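## Task

Find the foam block, which sits inside one of the six drawers of the two short, narrow file cabinets with three drawers each, and set it on the desk. When finished, every drawer in the room must be fully closed, every cabinet must remain roughly where it was, and the robot must not tip over or finish leaning. Anything that stays in place only because the robot is holding it does not count.

## Robot and tools

ROBOT. A simulated Hello Robot Stretch 4 with one arm. It has an omni-wheel base, a lift that runs up a mast, an arm that telescopes forward, a wrist with yaw, pitch and roll, and a two-finger gripper. It stands about 1.6 m tall, and the base rim is no more than 0.23 m from the base origin. A loose object may occasionally get nudged by something else.

FRAMES. Base frame: origin on the floor below the base centre, x ahead, y to the left, z up. hand_pose is reported in this frame as a point between the open fingertips; with all wrist joints at zero its axes line up with the base frame, and the printed position may be a little off. The odometry frame is where the base frame was when the scene began. base_odometry counts wheel rotation only, so slipping shows as travel; heading runs from -3.142 to 3.142, positive to the left.

execute_actions. Argument "actions": a list holding exactly one action, or empty to just read state and images. Optional "cameras": a list from head_camera, head_left_camera, head_right_camera, wrist_camera, all; omitted, null or ["all"] gives every camera, [] gives none. An action contains "base", "joints" or both, optionally with "pace" and "contact_limits"; or it is {"end_of_arm": "enable_torque"} by itself. All parts begin at once and may finish at different moments.
- "base" holds exactly one relative move, measured from the base position in the most recent state report: {"translate_m": d} drives straight, forward positive, -2 to 2 m; {"strafe_m": d} slides sideways without turning, left positive, -2 to 2 m; {"rotate_rad": d} spins in place, counter-clockwise from above positive, -3.2 to 3.2 rad.
- "joints" is one object of absolute targets keyed by joint name (not offsets): lift_m 0 to 1.2 m; arm_m 0 to 0.55 m extension; wrist_yaw_rad -1.134 to 4.276 (0 straight ahead, positive turns left, 3.14 stowed back, above 3.4 the arm may block it); wrist_pitch_rad -1.117 to 4.259 (0 level, 1.57 pointing down); wrist_roll_rad -1.117 to 4.259 (0 keeps both fingers level, positive rolls clockwise viewed from behind); gripper_m -0.038 to 0.141, the fingertip gap in metres, with negatives pressing the fingers together. Done tolerances: lift and arm ±0.004, yaw and roll ±0.02, pitch ±0.05, gripper ±0.004. Out-of-range joint targets are clipped to the limit and run, with a note; any other bad value or unknown key rejects the whole call with no motion. One action runs at most 15 s.
- "pace": "slow", "default", "fast" or "max"; base speed 0.1/0.3/0.4/0.6 m/s and turn rate 1/2/3/4 rad/s respectively, further limited when the lift is above 0.2 m (down to 0.3 m/s and 1 rad/s at 1.2 m).
- "contact_limits": only {"arm_m": value}, 0 (gentlest) to 0.75 (firmest), default 0.5; how hard the arm may push before stopping.
A joint or the base omitted from an action may still be driving toward an earlier target without the status showing it. If a result reports a stop, any later execute_actions, wait or finished_scene calls in that same reply are skipped. To unfold the wrist at a scene's start, send lift_m 0.4 together with wrist_yaw_rad 0.

wait: "seconds" 0 to 10; nothing new is commanded, returns state and images.
zoom_image: "camera" plus "region" [x0, y0, x1, y1] in pixels of that camera's latest full image, origin top-left, at most 504 by 504.
finished_scene: "scene" is the number of the current scene; irreversible; reports whether the task succeeded and gives the next task. Replying with no tool call ends everything.

RESULTS. base_status and joint_status give how each commanded motion ended: "done" (for the base, wheels turned the full amount even if slipping); "off_target" (stopped short, may still push); "contact_stop_at_<key>" (hit something; that part goes slack, so a lift may sink under load and a base may drift); "limit_stop_at_<name>"; "time_out"; "torque_fault" (a wrist or gripper motor overloaded and went limp, ignoring commands until enable_torque). "limit_stop_at_tilt" means a lean over 6 degrees: lift, arm and wheels go slack and ignore commands until the lean eases. "limit_stop_at_own_body" means a joint was about to hit or was touching the robot; moving it away works. This is likely with pitch below -0.2 and roll below -0.4 or above 4. on_its_own lists uncommanded behaviour; "held at" is the held target, not the actual position. turned_by_wheels versus turned_by_imu differing by over about 0.1 rad signals a collision or slip, and heading error is roughly their difference. base_tilt in degrees, forward and right positive, has a fixed bias up to about 1.5. lidar_m: 12 horizontal distances in metres from the base origin, 30-degree sectors starting straight ahead and going counter-clockwise (4th left, 7th behind, 10th right); "-" is nothing seen or closer than 0.25 m; it sees from about 0.15 m up, so tabletops register, but may miss glass, thin legs and things behind. wrist_depth_mm: 7x7 grid of median depths, 100 to 2000 mm, "-" unknown; the robot's own body appears. motor_effort: percent of maximum, positive toward larger joint values, bracket is the peak during the last action, noisy with fixed offsets; for wheel_0, wheel_1, wheel_2 positive turns the base right. A load in a level gripper shifts wrist_pitch_rad effort away from 0.

GRIPPING. Command a gap smaller than the object; smaller squeezes harder and pulls it toward the wrist by up to about a third of the shortfall. Neither the reading nor "done" confirms a grasp; a firm squeeze at commanded values of 0 or more shows as a clear change in gripper_m effort. If fingertips jam on a surface below, raise the lift.

CAMERAS. head_camera at the mast top looks forward and down (turn the base to look elsewhere); head_left_camera and head_right_camera are fisheyes beside it, aimed more steeply down, also showing base and arm; wrist_camera looks along the fingers, tips near the bottom of its image. Calibration is given per camera with OpenCV conventions; its pose comes from mounting plus joint readings, so arm-mounted views carry larger error.

AVOID. Driving or turning with over 1 kg held and arm_m above 0.2, especially fast; steady hard pulls or pushes, worse with the gripper high or a high contact limit; dropping items, slamming drawers, hard hits, shoving cabinets, torque faults, and getting a wheel stuck on something low. Robot motion time counts, so keep moves efficient.

Each tool is called after "Emit:" by a JSON object that holds its "fn" and its "kwargs".

## Session

Emit:
{"fn": "execute_actions", "kwargs": {"actions": [{"joints":{"lift_m":0.4,"wrist_yaw_rad":0}}]}}

Scene clock: 2.43 s.
base_odometry: x=+0.000 y=+0.000 heading=+0.000 (m, m, rad; odometry frame)
turned_by_wheels: +0.000 (rad since the last result)
turned_by_imu: +0.001 (rad since the last result)
base_tilt: forward=-0.3 right=-0.1 (deg)
lidar_m: 1.91 2.04 2.00 2.43 2.01 1.45 1.54 1.98 1.92 2.06 1.21 1.17
base_status: not commanded
joint_positions: lift_m=+0.400 arm_m=-0.003 wrist_yaw_rad=+0.000 wrist_pitch_rad=-0.014 wrist_roll_rad=-0.009 gripper_m=+0.057
joint_status: all done
motor_effort: lift_m=+23(19) arm_m=+0(0) wrist_yaw_rad=+0(5) wrist_pitch_rad=-9(9) wrist_roll_rad=+0(0) gripper_m=-3(3) wheel_0=+0(0) wheel_1=-1(1) wheel_2=+0(0) (%)
hand_pose: x=+0.4568 y=-0.0873 z=+0.5821 quat_wxyz=(+1.000, -0.005, -0.007, +0.000) (m; base frame)
wrist_depth_mm: - - - 1921 1661 1464 1308 / - - - 1921 1661 1499 1255 / - - - 1921 1708 1499 1308 / - - - 1983 1661 1430 1336 / - - - 1863 1618 1464 820 / - - 212 1863 197 1430 831 / 1499 1499 1397 153 1430 1229 798
pictures: head_camera, head_left_camera, head_right_camera, wrist_camera
camera_calibration (this result's frames):
wrist_camera: T_world_to_cam=[[0.00530339, -0.999912, -0.0121681, -0.075634], [0.0505907, 0.0124209, -0.998642, 0.625139], [0.998705, 0.0046806, 0.0506521, -0.262828], [0, 0, 0, 1]] pos_world=[0.231263, -0.082162, 0.636683]
Images, in order (width x height): head_camera 420x560, head_left_camera 420x672, head_right_camera 420x672, wrist_camera 616x392.

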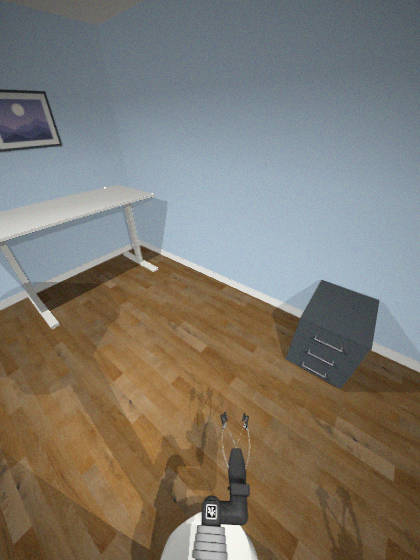

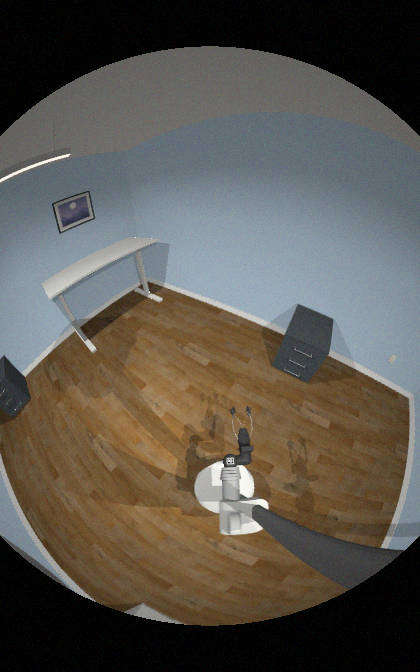

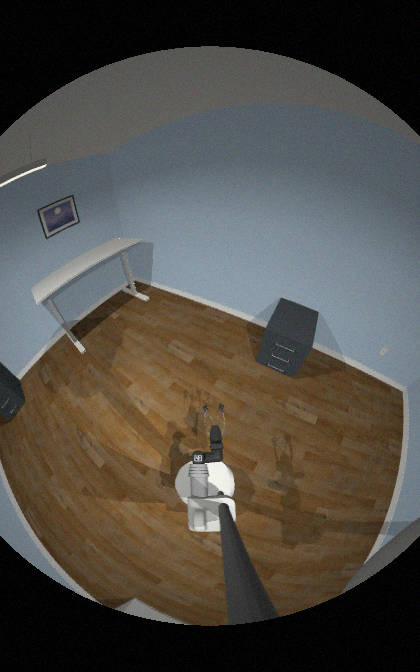

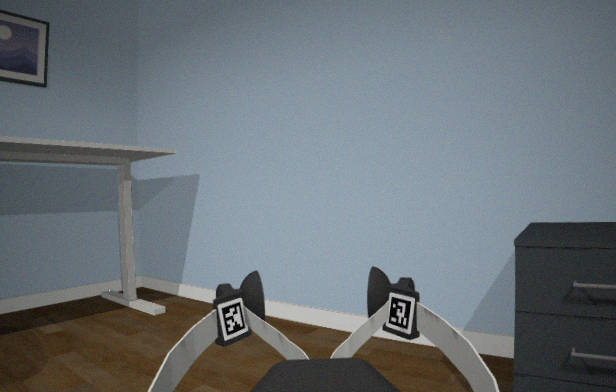

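Emit:
{"fn": "execute_actions", "kwargs": {"actions": [{"base":{"rotate_rad":-0.6},"joints":{"lift_m":0.3,"wrist_roll_rad":1.57,"gripper_m":0.1}}], "cameras": ["head_camera","wrist_camera"]}}

Scene clock: 6.37 s.
base_odometry: x=+0.000 y=+0.000 heading=-0.600 (m, m, rad; odometry frame)
turned_by_wheels: -0.600 (rad since the last result)
turned_by_imu: -0.613 (rad since the last result)
base_tilt: forward=-0.3 right=-0.1 (deg)
lidar_m: 1.17 1.86 2.08 2.01 2.46 2.02 1.46 1.50 2.02 1.90 1.98 1.86
base_status: done
joint_positions: lift_m=+0.300 arm_m=-0.003 wrist_yaw_rad=+0.000 wrist_pitch_rad=-0.014 wrist_roll_rad=+1.570 gripper_m=+0.100
joint_status: all done
motor_effort: lift_m=+18(19) arm_m=-1(0) wrist_yaw_rad=+1(0) wrist_pitch_rad=-7(8) wrist_roll_rad=+1(3) gripper_m=-1(1) wheel_0=+1(6) wheel_1=+0(4) wheel_2=+0(5) (%)
hand_pose: x=+0.4567 y=-0.0874 z=+0.4825 quat_wxyz=(+0.707, +0.707, -0.005, +0.005) (m; base frame)
wrist_depth_mm: 1576 1576 1537 1576 1537 960 691 / 1576 1576 1537 1618 1618 976 676 / 1537 1576 1576 1576 1576 1008 699 / 1618 1576 1537 991 1008 991 707 / 1576 1576 1576 1008 991 1025 715 / 1576 1576 213 991 216 878 707 / 1499 1537 1618 152 1576 891 715
pictures: head_camera, wrist_camera
camera_calibration (this result's frames):
wrist_camera: T_world_to_cam=[[0.0188973, 0.0205078, -0.999611, 0.482505], [0.0361936, 0.99912, 0.021182, 0.126471], [0.999166, -0.0365798, 0.0181384, -0.245872], [0, 0, 0, 1]] pos_world=[0.231971, -0.145249, 0.484099]
Images, in order (width x height): head_camera 420x560, wrist_camera 616x392.

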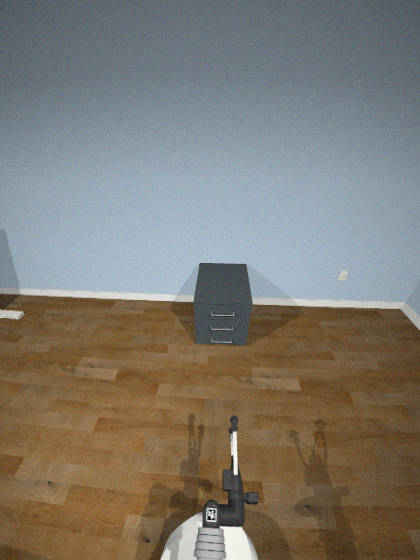

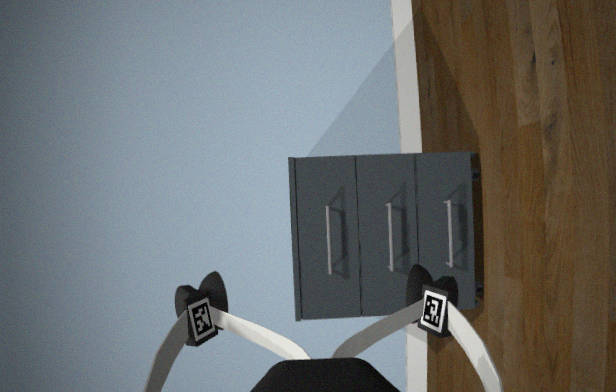

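Emit:
{"fn": "execute_actions", "kwargs": {"actions": [{"base":{"translate_m":0.45},"joints":{"lift_m":0.255,"arm_m":0.15,"gripper_m":0.07}}], "cameras": ["head_camera","wrist_camera"]}}

Scene clock: 11.53 s.
base_odometry: x=+0.371 y=-0.254 heading=-0.600 (m, m, rad; odometry frame)
turned_by_wheels: +0.000 (rad since the last result)
turned_by_imu: +0.001 (rad since the last result)
base_tilt: forward=-0.3 right=-0.1 (deg)
lidar_m: 0.71 1.38 1.89 2.00 2.67 2.51 1.89 1.99 2.02 1.89 1.91 0.78
base_status: done
joint_positions: lift_m=+0.255 arm_m=+0.149 wrist_yaw_rad=+0.000 wrist_pitch_rad=-0.014 wrist_roll_rad=+1.570 gripper_m=+0.070
joint_status: all done
motor_effort: lift_m=+19(18) arm_m=+5(2) wrist_yaw_rad=+1(2) wrist_pitch_rad=-8(9) wrist_roll_rad=+0(0) gripper_m=-6(3) wheel_0=+2(7) wheel_1=+1(5) wheel_2=+1(9) (%)
hand_pose: x=+0.6085 y=-0.0874 z=+0.4375 quat_wxyz=(+0.707, +0.707, -0.005, +0.005) (m; base frame)
wrist_depth_mm: 960 976 946 946 976 854 609 / 946 946 960 960 946 809 597 / 960 946 394 384 384 387 389 / 960 976 389 387 387 387 384 / 976 976 976 387 384 389 387 / 960 946 214 384 204 384 387 / 960 976 387 158 384 384 387
pictures: head_camera, wrist_camera
camera_calibration (this result's frames):
wrist_camera: T_world_to_cam=[[0.0189192, 0.0206021, -0.999609, 0.434577], [0.0360857, 0.999122, 0.021275, 0.121926], [0.99917, -0.0364741, 0.0181591, -0.396724], [0, 0, 0, 1]] pos_world=[0.383773, -0.145242, 0.439017]
Images, in order (width x height): head_camera 420x560, wrist_camera 616x392.

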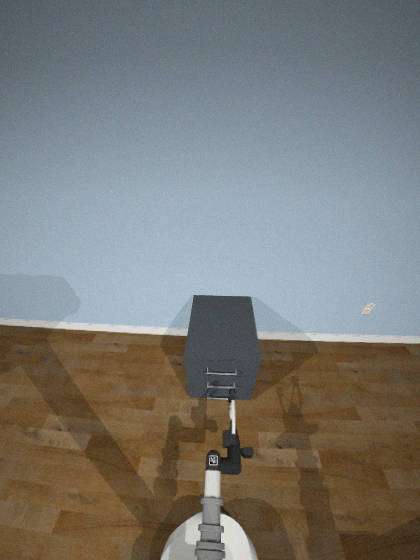

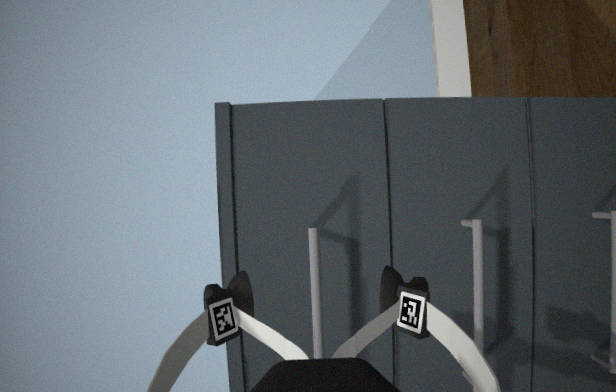

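Emit:
{"fn": "execute_actions", "kwargs": {"actions": [{"base":{"strafe_m":0.05},"joints":{"arm_m":0.275},"contact_limits":{"arm_m":0.2}}], "cameras": ["wrist_camera"]}}

Emit:
{"fn": "execute_actions", "kwargs": {"actions": [{"joints":{"gripper_m":-0.015}}], "cameras": []}}

Emit:
{"fn": "execute_actions", "kwargs": {"actions": [{"joints":{"arm_m":0.0},"pace":"slow"}], "cameras": ["head_camera","wrist_camera"]}}

Scene clock: 14.93 s.
base_odometry: x=+0.400 y=-0.213 heading=-0.600 (m, m, rad; odometry frame)
turned_by_wheels: +0.000 (rad since the last result)
turned_by_imu: +0.001 (rad since the last result)
base_tilt: forward=-0.3 right=-0.1 (deg)
lidar_m: 0.71 1.39 1.90 1.94 2.62 2.51 1.93 1.96 2.09 1.94 1.88 0.79
base_status: done
joint_positions: lift_m=+0.255 arm_m=+0.274 wrist_yaw_rad=+0.000 wrist_pitch_rad=-0.014 wrist_roll_rad=+1.570 gripper_m=+0.070
joint_status: all done
motor_effort: lift_m=+19(19) arm_m=+5(5) wrist_yaw_rad=+1(2) wrist_pitch_rad=-8(8) wrist_roll_rad=+0(0) gripper_m=-1(2) wheel_0=+0(8) wheel_1=-2(9) wheel_2=+0(3) (%)
contact_limits: arm_m 0.2
hand_pose: x=+0.7335 y=-0.0874 z=+0.4375 quat_wxyz=(+0.707, +0.707, -0.005, +0.005) (m; base frame)
wrist_depth_mm: 831 831 259 259 260 260 - / 831 831 260 260 259 259 259 / 842 842 258 259 260 259 260 / 820 842 258 259 258 259 259 / 831 831 259 258 259 258 259 / 831 831 215 258 204 257 258 / 820 842 257 157 258 259 -
pictures: wrist_camera
camera_calibration (this result's frames):
wrist_camera: T_world_to_cam=[[0.0189565, 0.0206089, -0.999608, 0.432196], [0.036009, 0.999125, 0.0212818, 0.117447], [0.999172, -0.0363983, 0.0181978, -0.521626], [0, 0, 0, 1]] pos_world=[0.508772, -0.145238, 0.43902]
Images, in order (width x height): wrist_camera 616x392.

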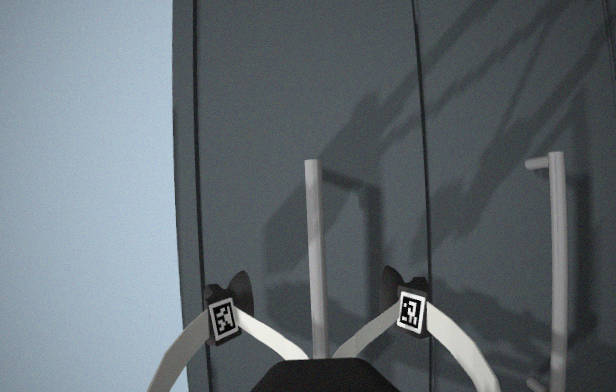

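Scene clock: 16.53 s.
base_odometry: x=+0.400 y=-0.213 heading=-0.600 (m, m, rad; odometry frame)
turned_by_wheels: +0.000 (rad since the last result)
turned_by_imu: +0.001 (rad since the last result)
base_tilt: forward=-0.3 right=-0.1 (deg)
lidar_m: 0.72 1.38 1.85 1.94 2.62 2.51 1.90 2.00 2.06 1.94 1.87 0.79
base_status: not commanded
joint_positions: lift_m=+0.255 arm_m=+0.274 wrist_yaw_rad=+0.001 wrist_pitch_rad=-0.013 wrist_roll_rad=+1.570 gripper_m=-0.014
joint_status: all done
motor_effort: lift_m=+19(19) arm_m=+4(5) wrist_yaw_rad=-1(1) wrist_pitch_rad=-13(12) wrist_roll_rad=+0(0) gripper_m=-17(19) wheel_0=+0(0) wheel_1=-2(2) wheel_2=+0(0) (%)
hand_pose: x=+0.7338 y=-0.0872 z=+0.4371 quat_wxyz=(+0.707, +0.707, -0.004, +0.005) (m; base frame)
wrist_depth_mm: 831 820 257 256 258 262 - / 842 842 258 257 257 259 262 / 831 831 257 256 257 259 262 / 831 820 256 256 257 259 259 / 831 831 256 256 257 259 260 / 831 831 256 206 188 259 259 / 842 854 256 165 256 257 -
pictures: none
No camera images: the call's "cameras" was empty. Leave "cameras" out to get every camera's image.

Scene clock: 20.57 s.
base_odometry: x=+0.400 y=-0.213 heading=-0.600 (m, m, rad; odometry frame)
turned_by_wheels: +0.000 (rad since the last result)
turned_by_imu: +0.001 (rad since the last result)
base_tilt: forward=-0.3 right=-0.1 (deg)
lidar_m: 0.45 1.38 1.88 1.96 2.62 2.51 1.94 1.98 2.06 1.94 1.89 0.51
base_status: not commanded
joint_positions: lift_m=+0.255 arm_m=+0.001 wrist_yaw_rad=-0.003 wrist_pitch_rad=-0.011 wrist_roll_rad=+1.570 gripper_m=-0.014
joint_status: all done
motor_effort: lift_m=+18(18) arm_m=-5(6) wrist_yaw_rad=+10(10) wrist_pitch_rad=-17(17) wrist_roll_rad=+0(0) gripper_m=-15(20) wheel_0=+0(1) wheel_1=-2(2) wheel_2=+0(0) (%)
hand_pose: x=+0.4600 y=-0.0884 z=+0.4366 quat_wxyz=(+0.707, +0.707, -0.005, +0.003) (m; base frame)
wrist_depth_mm: 1078 1118 257 257 258 854 609 / 1118 1138 257 258 258 759 569 / 1118 1098 255 256 257 539 539 / 1098 1098 256 256 256 530 539 / 1118 1138 256 254 255 539 539 / 1098 1118 255 205 185 535 539 / 1118 1118 254 186 255 535 539
pictures: head_camera, wrist_camera
camera_calibration (this result's frames):
wrist_camera: T_world_to_cam=[[0.015997, 0.0205546, -0.999661, 0.437908], [0.0394214, 0.998998, 0.0211718, 0.126749], [0.999095, -0.0397467, 0.0151706, -0.24725], [0, 0, 0, 1]] pos_world=[0.235025, -0.14545, 0.438827]
Images, in order (width x height): head_camera 420x560, wrist_camera 616x392.

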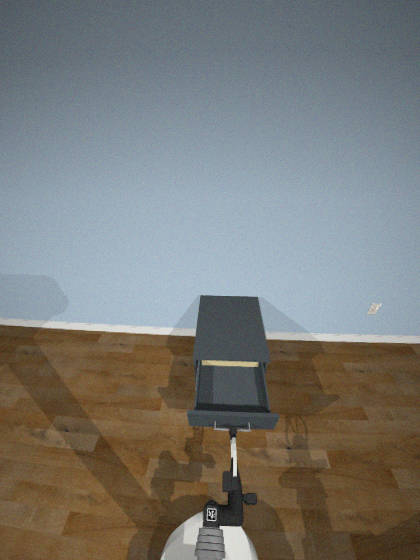

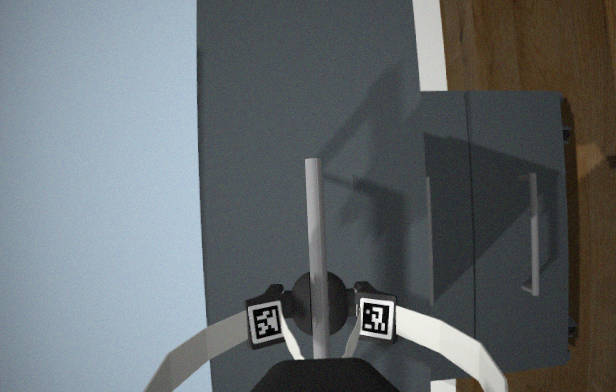

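Something yellow at back. Pull further.

Emit:
{"fn": "execute_actions", "kwargs": {"actions": [{"base":{"translate_m":-0.15},"pace":"slow"}], "cameras": ["head_camera"]}}

Emit:
{"fn": "zoom_image", "kwargs": {"camera": "head_camera", "region": [130, 270, 330, 450]}}

Scene clock: 25.40 s.
base_odometry: x=+0.276 y=-0.128 heading=-0.600 (m, m, rad; odometry frame)
turned_by_wheels: +0.000 (rad since the last result)
turned_by_imu: +0.002 (rad since the last result)
base_tilt: forward=-0.3 right=-0.1 (deg)
lidar_m: 0.55 1.52 2.04 1.94 2.53 2.35 1.78 1.81 2.08 1.95 2.05 0.57
base_status: done
joint_positions: lift_m=+0.255 arm_m=+0.001 wrist_yaw_rad=+0.000 wrist_pitch_rad=-0.014 wrist_roll_rad=+1.570 gripper_m=-0.015
joint_status: not commanded
motor_effort: lift_m=+18(18) arm_m=-4(5) wrist_yaw_rad=+2(12) wrist_pitch_rad=-9(18) wrist_roll_rad=+0(0) gripper_m=-12(18) wheel_0=-1(8) wheel_1=-2(5) wheel_2=+1(4) (%)
hand_pose: x=+0.4601 y=-0.0875 z=+0.4374 quat_wxyz=(+0.707, +0.707, -0.005, +0.005) (m; base frame)
wrist_depth_mm: 1255 1255 1281 798 1229 854 615 / 1255 1281 1281 340 1255 878 609 / 1281 1281 1255 338 338 691 627 / 1281 1281 1229 338 338 691 634 / 1281 1281 1281 334 338 691 647 / 1229 1281 1281 202 189 691 647 / 1255 1255 176 300 338 741 654
pictures: head_camera
Images, in order (width x height): head_camera 420x560.

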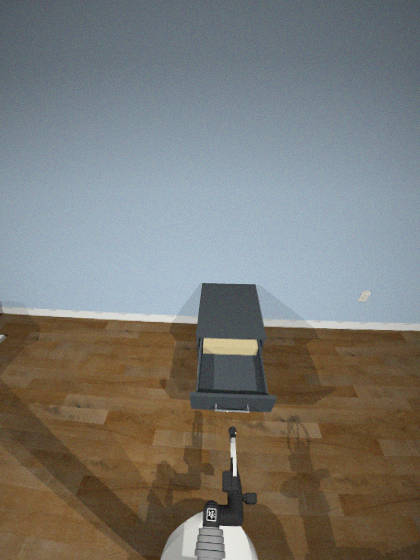

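Region (130, 270, 330, 450) of head_camera's 420x560 image, scaled by 2.520, with more detail than that image has; it fills the top 454 rows of this view, and the rest is white.

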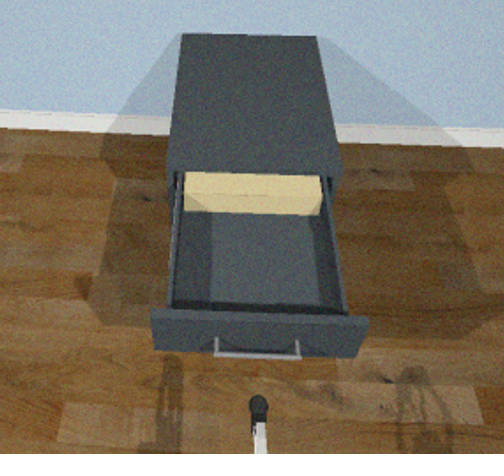

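Emit:
{"fn": "execute_actions", "kwargs": {"actions": [{"joints":{"arm_m":0.45},"pace":"slow","contact_limits":{"arm_m":0.25}}], "cameras": ["head_camera"]}}

Emit:
{"fn": "execute_actions", "kwargs": {"actions": [{"joints":{"arm_m":0.3,"lift_m":0.105,"gripper_m":0.07}}], "cameras": ["wrist_camera"]}}

Scene clock: 33.23 s.
base_odometry: x=+0.276 y=-0.128 heading=-0.600 (m, m, rad; odometry frame)
turned_by_wheels: +0.000 (rad since the last result)
turned_by_imu: +0.003 (rad since the last result)
base_tilt: forward=-0.3 right=-0.1 (deg)
lidar_m: 0.89 1.55 2.03 1.95 2.52 2.32 1.77 1.82 2.09 1.95 2.06 0.94
base_status: not commanded
joint_positions: lift_m=+0.255 arm_m=+0.419 wrist_yaw_rad=-0.005 wrist_pitch_rad=-0.015 wrist_roll_rad=+1.570 gripper_m=-0.015
joint_status: arm_m contact_stop (moved +0.418 of +0.449)
on_its_own: arm_m is slack since a contact_stop (your +0.450 is given up); wrist_yaw_rad is at rest, and its effort (+14) is outside its rest range (-13 to +13)
motor_effort: lift_m=+19(19) arm_m=+0(13) wrist_yaw_rad=+14(25) wrist_pitch_rad=-6(8) wrist_roll_rad=+0(1) gripper_m=-10(13) wheel_0=+3(5) wheel_1=+0(3) wheel_2=-5(8) (%)
contact_limits: arm_m 0.25
hand_pose: x=+0.8779 y=-0.0887 z=+0.4377 quat_wxyz=(+0.707, +0.707, -0.007, +0.004) (m; base frame)
wrist_depth_mm: 842 842 272 273 272 273 272 / 842 842 270 272 272 273 273 / 842 854 270 271 271 271 272 / 831 854 271 271 271 271 271 / 831 842 268 270 268 272 270 / 842 842 268 204 188 270 271 / 842 842 224 185 268 267 -
pictures: head_camera
Images, in order (width x height): head_camera 420x560.

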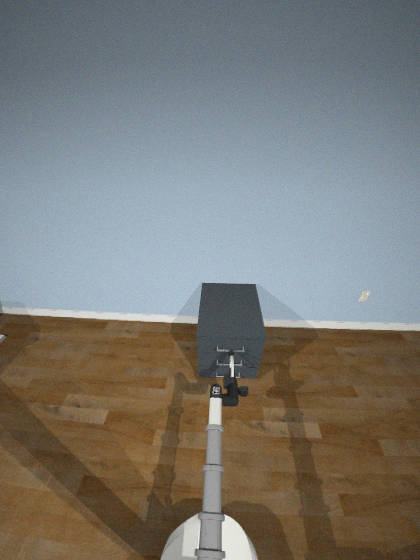

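not run: a stop came earlier in this reply.

Emit:
{"fn": "execute_actions", "kwargs": {"actions": [{"joints":{"arm_m":0.3,"lift_m":0.105,"gripper_m":0.07}}], "cameras": ["wrist_camera"]}}

Emit:
{"fn": "execute_actions", "kwargs": {"actions": [{"joints":{"arm_m":0.43},"contact_limits":{"arm_m":0.2}}], "cameras": ["wrist_camera"]}}

Emit:
{"fn": "execute_actions", "kwargs": {"actions": [{"joints":{"gripper_m":-0.015}}], "cameras": []}}

Emit:
{"fn": "execute_actions", "kwargs": {"actions": [{"joints":{"arm_m":0.11},"pace":"slow"}], "cameras": ["head_camera"]}}

Scene clock: 37.40 s.
base_odometry: x=+0.276 y=-0.128 heading=-0.600 (m, m, rad; odometry frame)
turned_by_wheels: +0.000 (rad since the last result)
turned_by_imu: +0.002 (rad since the last result)
base_tilt: forward=-0.3 right=-0.1 (deg)
lidar_m: 0.86 1.54 2.05 1.94 2.51 2.35 1.78 1.81 2.07 1.95 2.03 0.95
base_status: not commanded
joint_positions: lift_m=+0.105 arm_m=+0.301 wrist_yaw_rad=+0.000 wrist_pitch_rad=-0.014 wrist_roll_rad=+1.570 gripper_m=+0.070
joint_status: all done
motor_effort: lift_m=+17(19) arm_m=-5(9) wrist_yaw_rad=+1(14) wrist_pitch_rad=-9(8) wrist_roll_rad=+0(0) gripper_m=-2(9) wheel_0=+2(3) wheel_1=+0(1) wheel_2=+0(5) (%)
hand_pose: x=+0.7602 y=-0.0874 z=+0.2876 quat_wxyz=(+0.707, +0.707, -0.005, +0.005) (m; base frame)
wrist_depth_mm: 960 960 976 960 960 512 399 / 976 392 389 387 389 389 410 / 960 389 384 389 387 389 421 / 960 387 389 387 387 389 410 / 946 389 389 384 387 387 404 / 960 387 215 389 205 389 404 / 960 384 387 158 389 384 402
pictures: wrist_camera
camera_calibration (this result's frames):
wrist_camera: T_world_to_cam=[[0.0189961, 0.0206069, -0.999607, 0.281814], [0.036132, 0.99912, 0.0212835, 0.119618], [0.999166, -0.0365221, 0.0182348, -0.545557], [0, 0, 0, 1]] pos_world=[0.535427, -0.145245, 0.289106]
Images, in order (width x height): wrist_camera 616x392.

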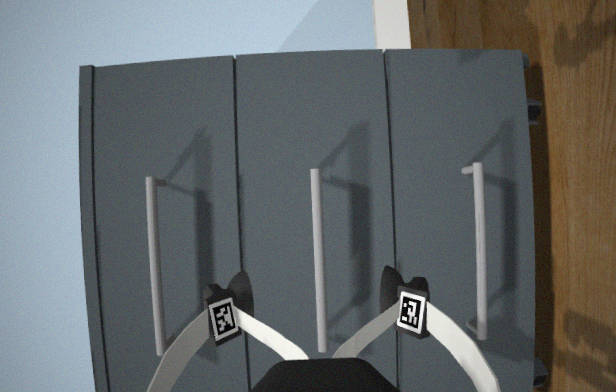

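Scene clock: 38.83 s.
base_odometry: x=+0.276 y=-0.128 heading=-0.600 (m, m, rad; odometry frame)
turned_by_wheels: +0.000 (rad since the last result)
turned_by_imu: +0.001 (rad since the last result)
base_tilt: forward=-0.3 right=-0.1 (deg)
lidar_m: 0.89 1.53 2.03 1.95 2.52 2.35 1.77 1.84 2.07 1.92 2.03 0.98
base_status: not commanded
joint_positions: lift_m=+0.105 arm_m=+0.429 wrist_yaw_rad=+0.000 wrist_pitch_rad=-0.014 wrist_roll_rad=+1.570 gripper_m=+0.070
joint_status: all done
motor_effort: lift_m=+17(17) arm_m=+5(4) wrist_yaw_rad=+1(1) wrist_pitch_rad=-8(8) wrist_roll_rad=+0(0) gripper_m=-1(1) wheel_0=+2(2) wheel_1=+0(0) wheel_2=-1(1) (%)
contact_limits: arm_m 0.2
hand_pose: x=+0.8885 y=-0.0874 z=+0.2876 quat_wxyz=(+0.707, +0.707, -0.005, +0.005) (m; base frame)
wrist_depth_mm: 258 259 259 260 262 259 - / 258 259 259 257 260 260 262 / 258 259 260 259 259 260 259 / 256 257 258 260 259 260 262 / 257 257 258 259 257 259 259 / 256 257 215 256 204 257 258 / 259 256 257 158 257 258 -
pictures: wrist_camera
camera_calibration (this result's frames):
wrist_camera: T_world_to_cam=[[0.0190073, 0.0206118, -0.999607, 0.27937], [0.0360611, 0.999123, 0.0212875, 0.115023], [0.999169, -0.0364516, 0.0182474, -0.673773], [0, 0, 0, 1]] pos_world=[0.663755, -0.145241, 0.289106]
Images, in order (width x height): wrist_camera 616x392.

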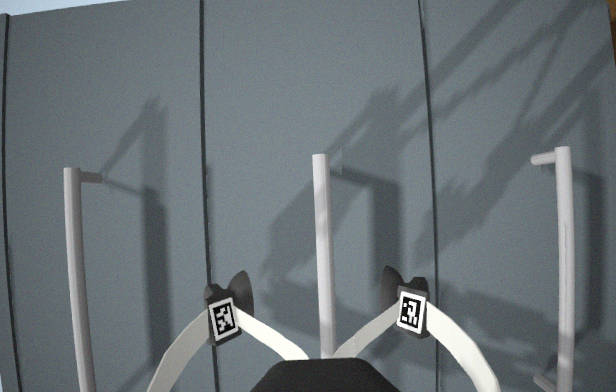

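Scene clock: 40.43 s.
base_odometry: x=+0.276 y=-0.128 heading=-0.600 (m, m, rad; odometry frame)
turned_by_wheels: +0.000 (rad since the last result)
turned_by_imu: +0.001 (rad since the last result)
base_tilt: forward=-0.3 right=-0.1 (deg)
lidar_m: 0.84 1.54 2.02 1.96 2.55 2.32 1.79 1.83 2.06 1.93 2.06 0.97
base_status: not commanded
joint_positions: lift_m=+0.105 arm_m=+0.429 wrist_yaw_rad=+0.001 wrist_pitch_rad=-0.009 wrist_roll_rad=+1.570 gripper_m=-0.014
joint_status: all done
motor_effort: lift_m=+19(19) arm_m=+3(5) wrist_yaw_rad=-1(2) wrist_pitch_rad=-23(23) wrist_roll_rad=+0(0) gripper_m=-16(19) wheel_0=+2(2) wheel_1=+0(0) wheel_2=+0(1) (%)
hand_pose: x=+0.8888 y=-0.0872 z=+0.2859 quat_wxyz=(+0.707, +0.707, -0.003, +0.003) (m; base frame)
wrist_depth_mm: 257 259 256 257 259 262 - / 257 258 256 256 258 263 262 / 256 257 257 258 257 262 262 / 256 257 255 256 257 262 260 / 257 256 255 255 257 260 260 / 254 255 255 206 186 260 260 / 255 255 254 186 257 149 -
pictures: none
No camera images: the call's "cameras" was empty. Leave "cameras" out to get every camera's image.

Scene clock: 44.90 s.
base_odometry: x=+0.276 y=-0.128 heading=-0.600 (m, m, rad; odometry frame)
turned_by_wheels: +0.000 (rad since the last result)
turned_by_imu: +0.001 (rad since the last result)
base_tilt: forward=-0.3 right=-0.1 (deg)
lidar_m: 0.58 1.55 2.03 1.95 2.54 2.34 1.79 1.81 2.08 1.96 2.02 0.60
base_status: not commanded
joint_positions: lift_m=+0.105 arm_m=+0.111 wrist_yaw_rad=-0.005 wrist_pitch_rad=-0.008 wrist_roll_rad=+1.570 gripper_m=-0.014
joint_status: all done
on_its_own: wrist_yaw_rad is at rest, and its effort (+14) is outside its rest range (-13 to +13); wrist_pitch_rad is at rest, and its effort (-26) is outside its rest range (-23 to +23)
motor_effort: lift_m=+19(19) arm_m=-5(7) wrist_yaw_rad=+14(15) wrist_pitch_rad=-26(26) wrist_roll_rad=+1(0) gripper_m=-14(17) wheel_0=+0(2) wheel_1=-1(1) wheel_2=-1(1) (%)
hand_pose: x=+0.5699 y=-0.0888 z=+0.2856 quat_wxyz=(+0.707, +0.707, -0.005, +0.001) (m; base frame)
wrist_depth_mm: 1160 1160 258 259 260 544 397 / 1182 1182 258 257 260 549 402 / 1160 1160 256 257 258 569 410 / 1160 1138 255 256 256 580 404 / 1118 1160 254 255 257 585 421 / 1118 1138 255 205 188 591 421 / 1160 1138 216 202 256 473 415
pictures: head_camera
Images, in order (width x height): head_camera 420x560.

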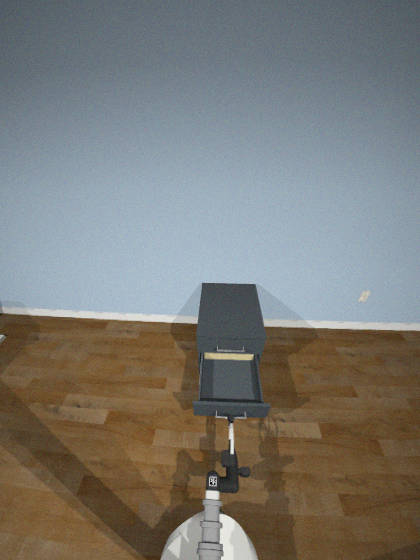

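Emit:
{"fn": "execute_actions", "kwargs": {"actions": [{"joints":{"arm_m":0.432},"pace":"slow","contact_limits":{"arm_m":0.3}}], "cameras": []}}

Emit:
{"fn": "execute_actions", "kwargs": {"actions": [{"joints":{"gripper_m":0.07}}], "cameras": []}}

Emit:
{"fn": "execute_actions", "kwargs": {"actions": [{"joints":{"arm_m":0.33}}], "cameras": []}}

Emit:
{"fn": "execute_actions", "kwargs": {"actions": [{"joints":{"lift_m":0.02,"wrist_pitch_rad":0.3}}], "cameras": ["wrist_camera"]}}

Scene clock: 51.63 s.
base_odometry: x=+0.276 y=-0.128 heading=-0.600 (m, m, rad; odometry frame)
turned_by_wheels: +0.000 (rad since the last result)
turned_by_imu: +0.003 (rad since the last result)
base_tilt: forward=-0.3 right=-0.1 (deg)
lidar_m: 0.87 1.55 2.04 1.94 2.53 2.34 1.78 1.84 2.10 1.96 2.03 0.94
base_status: not commanded
joint_positions: lift_m=+0.105 arm_m=+0.431 wrist_yaw_rad=+0.001 wrist_pitch_rad=-0.009 wrist_roll_rad=+1.570 gripper_m=-0.014
joint_status: all done
motor_effort: lift_m=+19(19) arm_m=+5(2) wrist_yaw_rad=-2(16) wrist_pitch_rad=-23(25) wrist_roll_rad=+0(0) gripper_m=-19(14) wheel_0=+0(0) wheel_1=-1(1) wheel_2=-1(1) (%)
contact_limits: arm_m 0.3
hand_pose: x=+0.8907 y=-0.0872 z=+0.2859 quat_wxyz=(+0.707, +0.707, -0.003, +0.003) (m; base frame)
wrist_depth_mm: 255 255 257 257 258 258 - / 255 256 257 256 257 259 259 / 255 256 256 257 257 258 260 / 253 254 256 256 255 257 259 / 254 255 255 255 257 258 258 / 253 255 255 206 186 257 258 / 238 255 254 203 256 257 -
pictures: none
No camera images: the call's "cameras" was empty. Leave "cameras" out to get every camera's image.

Scene clock: 53.23 s.
base_odometry: x=+0.276 y=-0.128 heading=-0.600 (m, m, rad; odometry frame)
turned_by_wheels: +0.000 (rad since the last result)
turned_by_imu: +0.001 (rad since the last result)
base_tilt: forward=-0.3 right=-0.1 (deg)
lidar_m: 0.88 1.54 2.04 1.95 2.54 2.36 1.77 1.81 2.07 1.96 2.05 0.93
base_status: not commanded
joint_positions: lift_m=+0.105 arm_m=+0.431 wrist_yaw_rad=+0.000 wrist_pitch_rad=-0.014 wrist_roll_rad=+1.570 gripper_m=+0.070
joint_status: all done
motor_effort: lift_m=+19(19) arm_m=+4(4) wrist_yaw_rad=+1(2) wrist_pitch_rad=-10(24) wrist_roll_rad=+1(0) gripper_m=-5(16) wheel_0=-1(0) wheel_1=-1(1) wheel_2=-1(1) (%)
hand_pose: x=+0.8906 y=-0.0874 z=+0.2873 quat_wxyz=(+0.707, +0.707, -0.005, +0.005) (m; base frame)
wrist_depth_mm: 256 257 256 257 257 258 - / 255 257 256 256 258 258 259 / 254 257 257 256 257 256 258 / 256 256 255 256 257 258 257 / 255 255 256 256 256 258 257 / 254 255 214 256 204 256 256 / 254 254 255 157 256 255 -
pictures: none
No camera images: the call's "cameras" was empty. Leave "cameras" out to get every camera's image.

Scene clock: 54.53 s.
base_odometry: x=+0.276 y=-0.128 heading=-0.600 (m, m, rad; odometry frame)
turned_by_wheels: +0.000 (rad since the last result)
turned_by_imu: +0.001 (rad since the last result)
base_tilt: forward=-0.3 right=-0.1 (deg)
lidar_m: 0.88 1.54 2.04 1.96 2.51 2.34 1.78 1.84 2.08 1.94 2.04 0.97
base_status: not commanded
joint_positions: lift_m=+0.105 arm_m=+0.331 wrist_yaw_rad=+0.000 wrist_pitch_rad=-0.014 wrist_roll_rad=+1.570 gripper_m=+0.070
joint_status: all done
motor_effort: lift_m=+19(19) arm_m=-5(8) wrist_yaw_rad=+1(0) wrist_pitch_rad=-10(10) wrist_roll_rad=+0(0) gripper_m=-1(0) wheel_0=+0(0) wheel_1=-1(1) wheel_2=-1(1) (%)
hand_pose: x=+0.7902 y=-0.0874 z=+0.2873 quat_wxyz=(+0.707, +0.707, -0.005, +0.005) (m; base frame)
wrist_depth_mm: 917 917 931 946 564 452 399 / 917 357 359 359 359 359 387 / 931 355 359 359 357 359 377 / 931 359 357 359 357 357 370 / 917 359 357 355 357 357 359 / 917 357 214 357 204 359 357 / 946 355 355 158 357 359 359
pictures: none
No camera images: the call's "cameras" was empty. Leave "cameras" out to get every camera's image.

Scene clock: 55.87 s.
base_odometry: x=+0.276 y=-0.128 heading=-0.600 (m, m, rad; odometry frame)
turned_by_wheels: +0.000 (rad since the last result)
turned_by_imu: +0.001 (rad since the last result)
base_tilt: forward=-0.3 right=-0.1 (deg)
lidar_m: 0.87 1.52 2.04 1.96 2.52 2.33 1.75 1.84 2.07 1.95 2.04 0.93
base_status: not commanded
joint_positions: lift_m=+0.020 arm_m=+0.331 wrist_yaw_rad=+0.000 wrist_pitch_rad=+0.302 wrist_roll_rad=+1.570 gripper_m=+0.070
joint_status: all done
motor_effort: lift_m=+18(15) arm_m=-4(5) wrist_yaw_rad=+1(1) wrist_pitch_rad=-7(6) wrist_roll_rad=+0(0) gripper_m=-6(2) wheel_0=+0(0) wheel_1=-1(1) wheel_2=-1(1) (%)
hand_pose: x=+0.7772 y=-0.0874 z=+0.1126 quat_wxyz=(+0.699, +0.699, +0.106, -0.106) (m; base frame)
wrist_depth_mm: 315 842 904 488 320 224 - / 310 330 355 382 325 227 189 / 309 329 353 382 329 229 190 / 306 329 349 379 336 231 192 / 304 325 347 379 336 234 193 / 303 325 214 377 205 224 192 / 303 322 345 157 320 213 -
pictures: wrist_camera
camera_calibration (this result's frames):
wrist_camera: T_world_to_cam=[[-0.292859, 0.0206188, -0.955933, 0.344061], [0.0409639, 0.99912, 0.00900068, 0.120357], [0.955278, -0.0365228, -0.293446, -0.490106], [0, 0, 0, 1]] pos_world=[0.564018, -0.145246, 0.183997]
Images, in order (width x height): wrist_camera 616x392.

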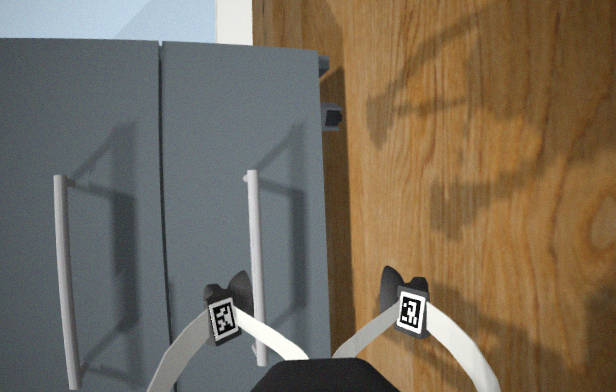

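Target z≈0.13.

Emit:
{"fn": "execute_actions", "kwargs": {"actions": [{"joints":{"lift_m":0.038,"arm_m":0.44},"contact_limits":{"arm_m":0.2}}], "cameras": ["wrist_camera"]}}

Emit:
{"fn": "execute_actions", "kwargs": {"actions": [{"joints":{"gripper_m":-0.015}}], "cameras": []}}

Emit:
{"fn": "execute_actions", "kwargs": {"actions": [{"joints":{"arm_m":0.12},"pace":"slow"}], "cameras": ["head_camera"]}}

Scene clock: 59.47 s.
base_odometry: x=+0.276 y=-0.128 heading=-0.600 (m, m, rad; odometry frame)
turned_by_wheels: +0.000 (rad since the last result)
turned_by_imu: +0.001 (rad since the last result)
base_tilt: forward=-0.2 right=-0.1 (deg)
lidar_m: 0.86 1.54 2.02 1.94 2.54 2.37 1.78 1.84 2.08 1.96 2.04 0.94
base_status: not commanded
joint_positions: lift_m=+0.038 arm_m=+0.439 wrist_yaw_rad=+0.000 wrist_pitch_rad=+0.302 wrist_roll_rad=+1.570 gripper_m=+0.070
joint_status: all done
motor_effort: lift_m=+23(22) arm_m=+5(3) wrist_yaw_rad=+1(1) wrist_pitch_rad=-7(8) wrist_roll_rad=+0(1) gripper_m=-3(4) wheel_0=+0(0) wheel_1=-1(2) wheel_2=-1(1) (%)
contact_limits: arm_m 0.2
hand_pose: x=+0.8855 y=-0.0874 z=+0.1301 quat_wxyz=(+0.699, +0.699, +0.106, -0.106) (m; base frame)
wrist_depth_mm: 217 231 248 268 297 245 - / 216 231 249 268 301 249 208 / 215 230 250 266 306 253 209 / 215 229 250 262 287 254 211 / 214 229 247 259 287 256 212 / 213 228 215 260 204 245 211 / 213 224 245 158 285 234 -
pictures: wrist_camera
camera_calibration (this result's frames):
wrist_camera: T_world_to_cam=[[-0.293041, 0.0205992, -0.955878, 0.392684], [0.0408992, 0.999123, 0.00899283, 0.115802], [0.955225, -0.0364594, -0.293626, -0.588369], [0, 0, 0, 1]] pos_world=[0.67236, -0.145241, 0.201556]
Images, in order (width x height): wrist_camera 616x392.

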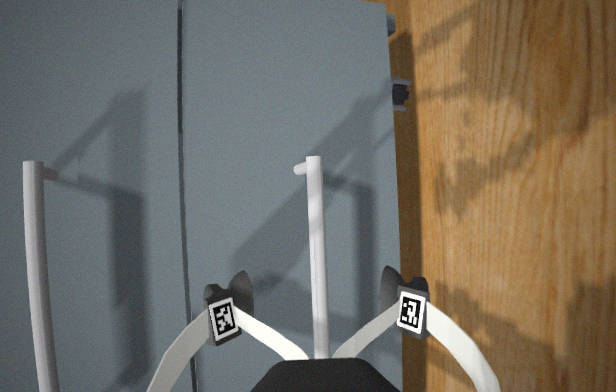

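Scene clock: 61.07 s.
base_odometry: x=+0.276 y=-0.128 heading=-0.600 (m, m, rad; odometry frame)
turned_by_wheels: +0.000 (rad since the last result)
turned_by_imu: +0.001 (rad since the last result)
base_tilt: forward=-0.3 right=-0.1 (deg)
lidar_m: 0.87 1.51 2.03 1.95 2.55 2.34 1.78 1.86 2.10 1.95 2.07 0.96
base_status: not commanded
joint_positions: lift_m=+0.038 arm_m=+0.439 wrist_yaw_rad=+0.001 wrist_pitch_rad=+0.304 wrist_roll_rad=+1.570 gripper_m=-0.014
joint_status: all done
motor_effort: lift_m=+23(23) arm_m=+4(5) wrist_yaw_rad=-1(1) wrist_pitch_rad=-13(12) wrist_roll_rad=+0(0) gripper_m=-18(16) wheel_0=+0(0) wheel_1=-1(1) wheel_2=+0(0) (%)
hand_pose: x=+0.8856 y=-0.0872 z=+0.1297 quat_wxyz=(+0.699, +0.699, +0.107, -0.107) (m; base frame)
wrist_depth_mm: 216 230 249 267 294 243 - / 216 229 247 266 300 247 205 / 216 230 246 266 304 250 207 / 215 229 246 259 287 254 209 / 214 228 247 258 286 254 211 / 213 228 240 209 188 254 210 / 213 223 236 166 281 222 -
pictures: none
No camera images: the call's "cameras" was empty. Leave "cameras" out to get every camera's image.

Scene clock: 65.53 s.
base_odometry: x=+0.276 y=-0.128 heading=-0.600 (m, m, rad; odometry frame)
turned_by_wheels: +0.000 (rad since the last result)
turned_by_imu: +0.002 (rad since the last result)
base_tilt: forward=-0.3 right=-0.1 (deg)
lidar_m: 0.88 1.53 2.02 1.94 2.55 2.36 1.75 1.83 2.08 1.94 2.06 0.94
base_status: not commanded
joint_positions: lift_m=+0.038 arm_m=+0.121 wrist_yaw_rad=+0.000 wrist_pitch_rad=+0.302 wrist_roll_rad=+1.570 gripper_m=-0.015
joint_status: all done
motor_effort: lift_m=+23(23) arm_m=-4(6) wrist_yaw_rad=+1(2) wrist_pitch_rad=-8(12) wrist_roll_rad=+1(1) gripper_m=-12(19) wheel_0=+0(0) wheel_1=-1(1) wheel_2=+0(0) (%)
hand_pose: x=+0.5672 y=-0.0874 z=+0.1301 quat_wxyz=(+0.699, +0.699, +0.107, -0.106) (m; base frame)
wrist_depth_mm: 991 1042 1118 591 353 249 - / 976 1042 1118 603 357 251 208 / 492 525 564 591 364 255 211 / 488 525 569 580 370 258 213 / 492 517 554 580 370 258 213 / 484 517 544 203 189 258 213 / 484 508 177 500 343 226 -
pictures: head_camera
Images, in order (width x height): head_camera 420x560.

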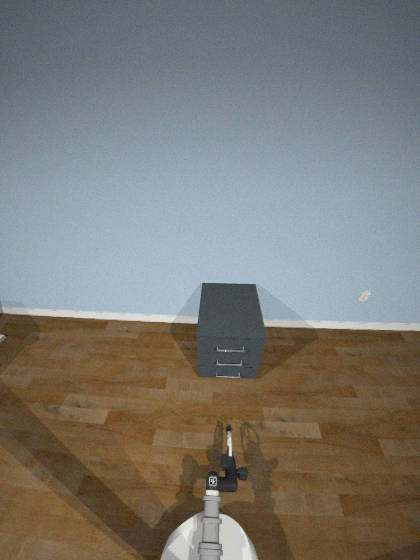

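Slipped. Deeper and harder.

Emit:
{"fn": "execute_actions", "kwargs": {"actions": [{"joints":{"gripper_m":0.07,"arm_m":0.452},"contact_limits":{"arm_m":0.2}}], "cameras": []}}

Emit:
{"fn": "execute_actions", "kwargs": {"actions": [{"joints":{"gripper_m":-0.03}}], "cameras": []}}

Emit:
{"fn": "execute_actions", "kwargs": {"actions": [{"joints":{"arm_m":0.13},"pace":"slow"}], "cameras": ["head_camera"]}}

Scene clock: 69.73 s.
base_odometry: x=+0.276 y=-0.128 heading=-0.600 (m, m, rad; odometry frame)
turned_by_wheels: +0.000 (rad since the last result)
turned_by_imu: +0.002 (rad since the last result)
base_tilt: forward=-0.3 right=-0.1 (deg)
lidar_m: 0.88 1.50 2.05 1.94 2.52 2.35 1.78 1.84 2.06 1.94 2.04 0.94
base_status: not commanded
joint_positions: lift_m=+0.038 arm_m=+0.450 wrist_yaw_rad=-0.005 wrist_pitch_rad=+0.299 wrist_roll_rad=+1.570 gripper_m=+0.070
joint_status: all done
on_its_own: wrist_yaw_rad is at rest, and its effort (+14) is outside its rest range (-13 to +13)
motor_effort: lift_m=+21(23) arm_m=+11(12) wrist_yaw_rad=+14(14) wrist_pitch_rad=+2(7) wrist_roll_rad=+0(0) gripper_m=+2(9) wheel_0=+3(2) wheel_1=+1(1) wheel_2=-5(5) (%)
contact_limits: arm_m 0.2
hand_pose: x=+0.8963 y=-0.0887 z=+0.1313 quat_wxyz=(+0.699, +0.699, +0.104, -0.107) (m; base frame)
wrist_depth_mm: 208 220 238 256 279 249 - / 208 223 238 257 279 253 209 / 208 222 237 255 276 256 212 / 206 221 235 250 276 259 213 / 206 220 236 249 274 260 216 / 206 217 206 251 206 249 214 / 205 212 234 151 272 237 -
pictures: none
No camera images: the call's "cameras" was empty. Leave "cameras" out to get every camera's image.

Scene clock: 71.43 s.
base_odometry: x=+0.276 y=-0.128 heading=-0.600 (m, m, rad; odometry frame)
turned_by_wheels: +0.000 (rad since the last result)
turned_by_imu: +0.001 (rad since the last result)
base_tilt: forward=-0.3 right=-0.1 (deg)
lidar_m: 0.87 1.54 2.01 1.94 2.54 2.35 1.79 1.84 2.07 1.94 2.04 0.92
base_status: not commanded
joint_positions: lift_m=+0.038 arm_m=+0.451 wrist_yaw_rad=+0.001 wrist_pitch_rad=+0.308 wrist_roll_rad=+1.570 gripper_m=-0.029
joint_status: all done
motor_effort: lift_m=+20(21) arm_m=+3(11) wrist_yaw_rad=-2(14) wrist_pitch_rad=-23(21) wrist_roll_rad=+0(0) gripper_m=-23(19) wheel_0=+1(3) wheel_1=+0(1) wheel_2=+1(5) (%)
hand_pose: x=+0.8974 y=-0.0871 z=+0.1289 quat_wxyz=(+0.699, +0.698, +0.109, -0.108) (m; base frame)
wrist_depth_mm: 206 220 233 252 290 240 - / 206 219 231 251 271 243 202 / 204 219 231 247 271 248 205 / 204 219 230 246 268 250 206 / 204 218 230 245 270 251 208 / 203 216 226 203 187 241 208 / 202 213 201 213 266 155 -
pictures: none
No camera images: the call's "cameras" was empty. Leave "cameras" out to get every camera's image.

Scene clock: 75.93 s.
base_odometry: x=+0.276 y=-0.128 heading=-0.600 (m, m, rad; odometry frame)
turned_by_wheels: +0.000 (rad since the last result)
turned_by_imu: +0.001 (rad since the last result)
base_tilt: forward=-0.3 right=-0.1 (deg)
lidar_m: 0.58 1.53 2.06 1.94 2.53 2.33 1.79 1.83 2.07 1.95 2.03 0.59
base_status: not commanded
joint_positions: lift_m=+0.038 arm_m=+0.131 wrist_yaw_rad=-0.005 wrist_pitch_rad=+0.310 wrist_roll_rad=+1.570 gripper_m=-0.029
joint_status: all done
on_its_own: wrist_yaw_rad is at rest, and its effort (+14) is outside its rest range (-13 to +13); wrist_pitch_rad is at rest, and its effort (-29) is outside its rest range (-23 to +23)
motor_effort: lift_m=+20(20) arm_m=-5(9) wrist_yaw_rad=+14(14) wrist_pitch_rad=-29(29) wrist_roll_rad=+0(0) gripper_m=-18(21) wheel_0=-1(1) wheel_1=-1(1) wheel_2=-1(1) (%)
hand_pose: x=+0.5761 y=-0.0887 z=+0.1283 quat_wxyz=(+0.699, +0.699, +0.108, -0.111) (m; base frame)
wrist_depth_mm: 976 1042 234 252 291 242 - / 976 1008 232 250 273 246 204 / 480 517 230 248 272 250 206 / 480 512 230 246 270 251 208 / 480 508 229 245 267 252 210 / 477 512 225 204 183 243 209 / 473 500 223 198 264 156 -
pictures: head_camera
Images, in order (width x height): head_camera 420x560.

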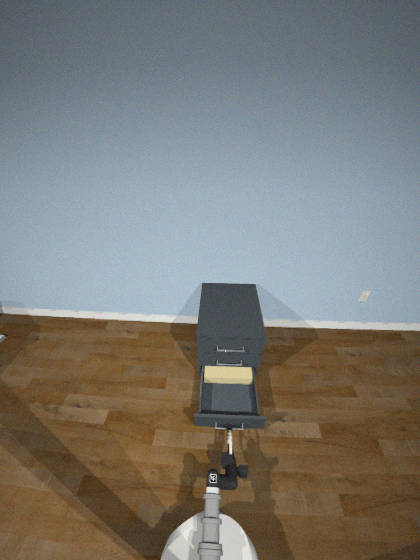

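Empty. Close, then turn left 90°.

Emit:
{"fn": "execute_actions", "kwargs": {"actions": [{"joints":{"arm_m":0.452},"pace":"slow","contact_limits":{"arm_m":0.3}}], "cameras": []}}

Emit:
{"fn": "execute_actions", "kwargs": {"actions": [{"joints":{"gripper_m":0.07}}], "cameras": []}}

Emit:
{"fn": "execute_actions", "kwargs": {"actions": [{"joints":{"arm_m":0.0,"lift_m":0.255,"wrist_pitch_rad":0}}], "cameras": ["head_camera"]}}

Emit:
{"fn": "execute_actions", "kwargs": {"actions": [{"base":{"rotate_rad":1.57}}], "cameras": ["head_camera","head_left_camera"]}}

Scene clock: 82.87 s.
base_odometry: x=+0.276 y=-0.128 heading=-0.600 (m, m, rad; odometry frame)
turned_by_wheels: +0.000 (rad since the last result)
turned_by_imu: +0.003 (rad since the last result)
base_tilt: forward=-0.3 right=-0.1 (deg)
lidar_m: 0.86 1.54 2.05 1.94 2.53 2.34 1.79 1.82 2.09 1.96 2.04 0.92
base_status: not commanded
joint_positions: lift_m=+0.038 arm_m=+0.451 wrist_yaw_rad=+0.001 wrist_pitch_rad=+0.309 wrist_roll_rad=+1.570 gripper_m=-0.029
joint_status: all done
on_its_own: wrist_pitch_rad is at rest, and its effort (-26) is outside its rest range (-23 to +23)
motor_effort: lift_m=+20(20) arm_m=+4(5) wrist_yaw_rad=-2(16) wrist_pitch_rad=-26(30) wrist_roll_rad=+0(0) gripper_m=-19(22) wheel_0=-1(0) wheel_1=-2(1) wheel_2=+0(2) (%)
contact_limits: arm_m 0.3
hand_pose: x=+0.8972 y=-0.0872 z=+0.1286 quat_wxyz=(+0.699, +0.698, +0.109, -0.108) (m; base frame)
wrist_depth_mm: 206 219 232 251 290 241 - / 205 220 231 251 272 244 203 / 205 219 230 248 271 249 204 / 204 217 231 246 268 250 207 / 204 217 229 245 268 251 207 / 203 216 226 203 186 241 208 / 203 212 201 211 265 156 -
pictures: none
No camera images: the call's "cameras" was empty. Leave "cameras" out to get every camera's image.

Scene clock: 84.57 s.
base_odometry: x=+0.276 y=-0.128 heading=-0.600 (m, m, rad; odometry frame)
turned_by_wheels: +0.000 (rad since the last result)
turned_by_imu: +0.001 (rad since the last result)
base_tilt: forward=-0.3 right=-0.1 (deg)
lidar_m: 0.87 1.54 2.01 1.95 2.55 2.35 1.74 1.83 2.04 1.96 2.02 0.95
base_status: not commanded
joint_positions: lift_m=+0.038 arm_m=+0.451 wrist_yaw_rad=-0.001 wrist_pitch_rad=+0.306 wrist_roll_rad=+1.570 gripper_m=+0.070
joint_status: all done
motor_effort: lift_m=+20(20) arm_m=+4(4) wrist_yaw_rad=+3(1) wrist_pitch_rad=-19(25) wrist_roll_rad=+0(0) gripper_m=-2(23) wheel_0=+0(1) wheel_1=-1(1) wheel_2=+0(0) (%)
hand_pose: x=+0.8972 y=-0.0876 z=+0.1292 quat_wxyz=(+0.699, +0.699, +0.108, -0.108) (m; base frame)
wrist_depth_mm: 207 220 236 256 294 242 - / 205 220 236 255 297 247 204 / 206 220 236 254 277 249 207 / 205 219 236 251 274 252 209 / 204 217 237 249 273 254 209 / 204 216 224 250 204 243 210 / 203 214 229 156 273 232 -
pictures: none
No camera images: the call's "cameras" was empty. Leave "cameras" out to get every camera's image.

Scene clock: 86.97 s.
base_odometry: x=+0.276 y=-0.128 heading=-0.600 (m, m, rad; odometry frame)
turned_by_wheels: +0.000 (rad since the last result)
turned_by_imu: +0.001 (rad since the last result)
base_tilt: forward=-0.3 right=-0.1 (deg)
lidar_m: 0.86 1.53 2.03 1.96 2.52 2.32 1.76 1.81 2.09 1.96 2.07 0.95
base_status: not commanded
joint_positions: lift_m=+0.255 arm_m=+0.001 wrist_yaw_rad=+0.000 wrist_pitch_rad=+0.003 wrist_roll_rad=+1.570 gripper_m=+0.070
joint_status: all done
motor_effort: lift_m=+23(34) arm_m=-5(4) wrist_yaw_rad=+1(8) wrist_pitch_rad=-8(98) wrist_roll_rad=+0(1) gripper_m=-2(19) wheel_0=+1(1) wheel_1=-1(1) wheel_2=+0(3) (%)
hand_pose: x=+0.4602 y=-0.0874 z=+0.4323 quat_wxyz=(+0.707, +0.707, +0.001, -0.001) (m; base frame)
wrist_depth_mm: 1255 1255 1255 1281 1281 842 603 / 1255 1281 1255 1281 1255 842 603 / 1229 1281 1281 691 691 699 609 / 1255 1229 1308 683 691 691 627 / 1229 1255 1255 691 691 699 615 / 1229 1229 215 683 204 691 627 / 1255 1281 1281 157 1255 768 640
pictures: head_camera
Images, in order (width x height): head_camera 420x560.

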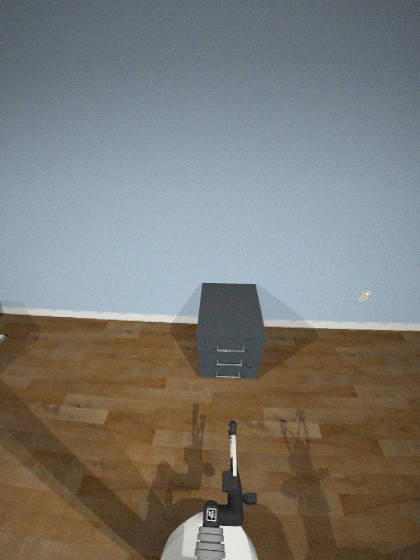

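Scene clock: 89.03 s.
base_odometry: x=+0.276 y=-0.128 heading=+0.970 (m, m, rad; odometry frame)
turned_by_wheels: +1.570 (rad since the last result)
turned_by_imu: +1.608 (rad since the last result)
base_tilt: forward=-0.3 right=-0.1 (deg)
lidar_m: 1.93 2.53 2.34 1.76 1.83 2.04 1.98 2.07 0.94 0.87 1.55 2.02
base_status: done
joint_positions: lift_m=+0.255 arm_m=+0.001 wrist_yaw_rad=+0.000 wrist_pitch_rad=+0.003 wrist_roll_rad=+1.570 gripper_m=+0.070
joint_status: not commanded
motor_effort: lift_m=+22(23) arm_m=-5(5) wrist_yaw_rad=+1(1) wrist_pitch_rad=-8(10) wrist_roll_rad=+0(0) gripper_m=+0(0) wheel_0=+0(6) wheel_1=-2(7) wheel_2=+1(10) (%)
hand_pose: x=+0.4602 y=-0.0874 z=+0.4323 quat_wxyz=(+0.707, +0.707, +0.001, -0.001) (m; base frame)
wrist_depth_mm: - - - - 1537 831 615 / - - - - 1618 854 603 / - - - - 1661 866 615 / - - - - 1756 891 621 / - - - - 1808 891 621 / - - 215 - 204 831 634 / - - - 157 1618 768 647
pictures: head_camera, head_left_camera
Images, in order (width x height): head_camera 420x560, head_left_camera 420x672.

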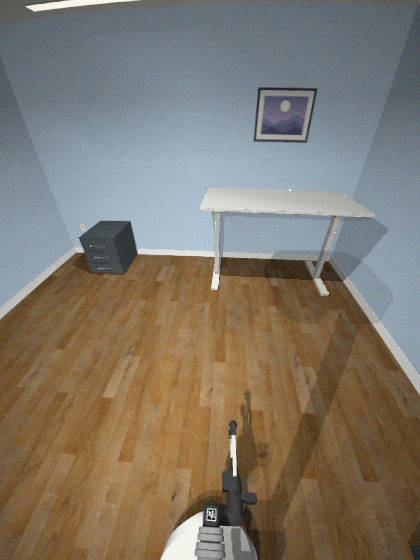

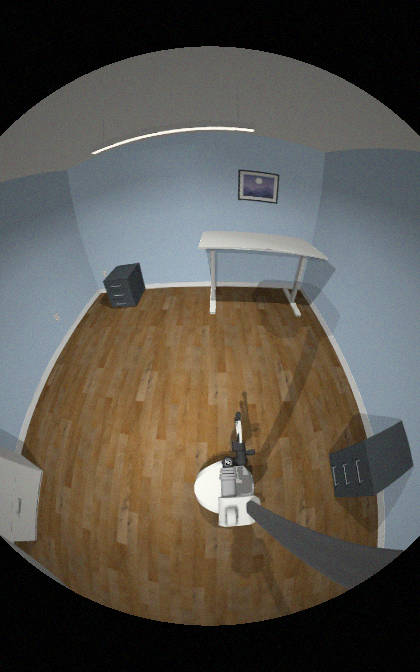

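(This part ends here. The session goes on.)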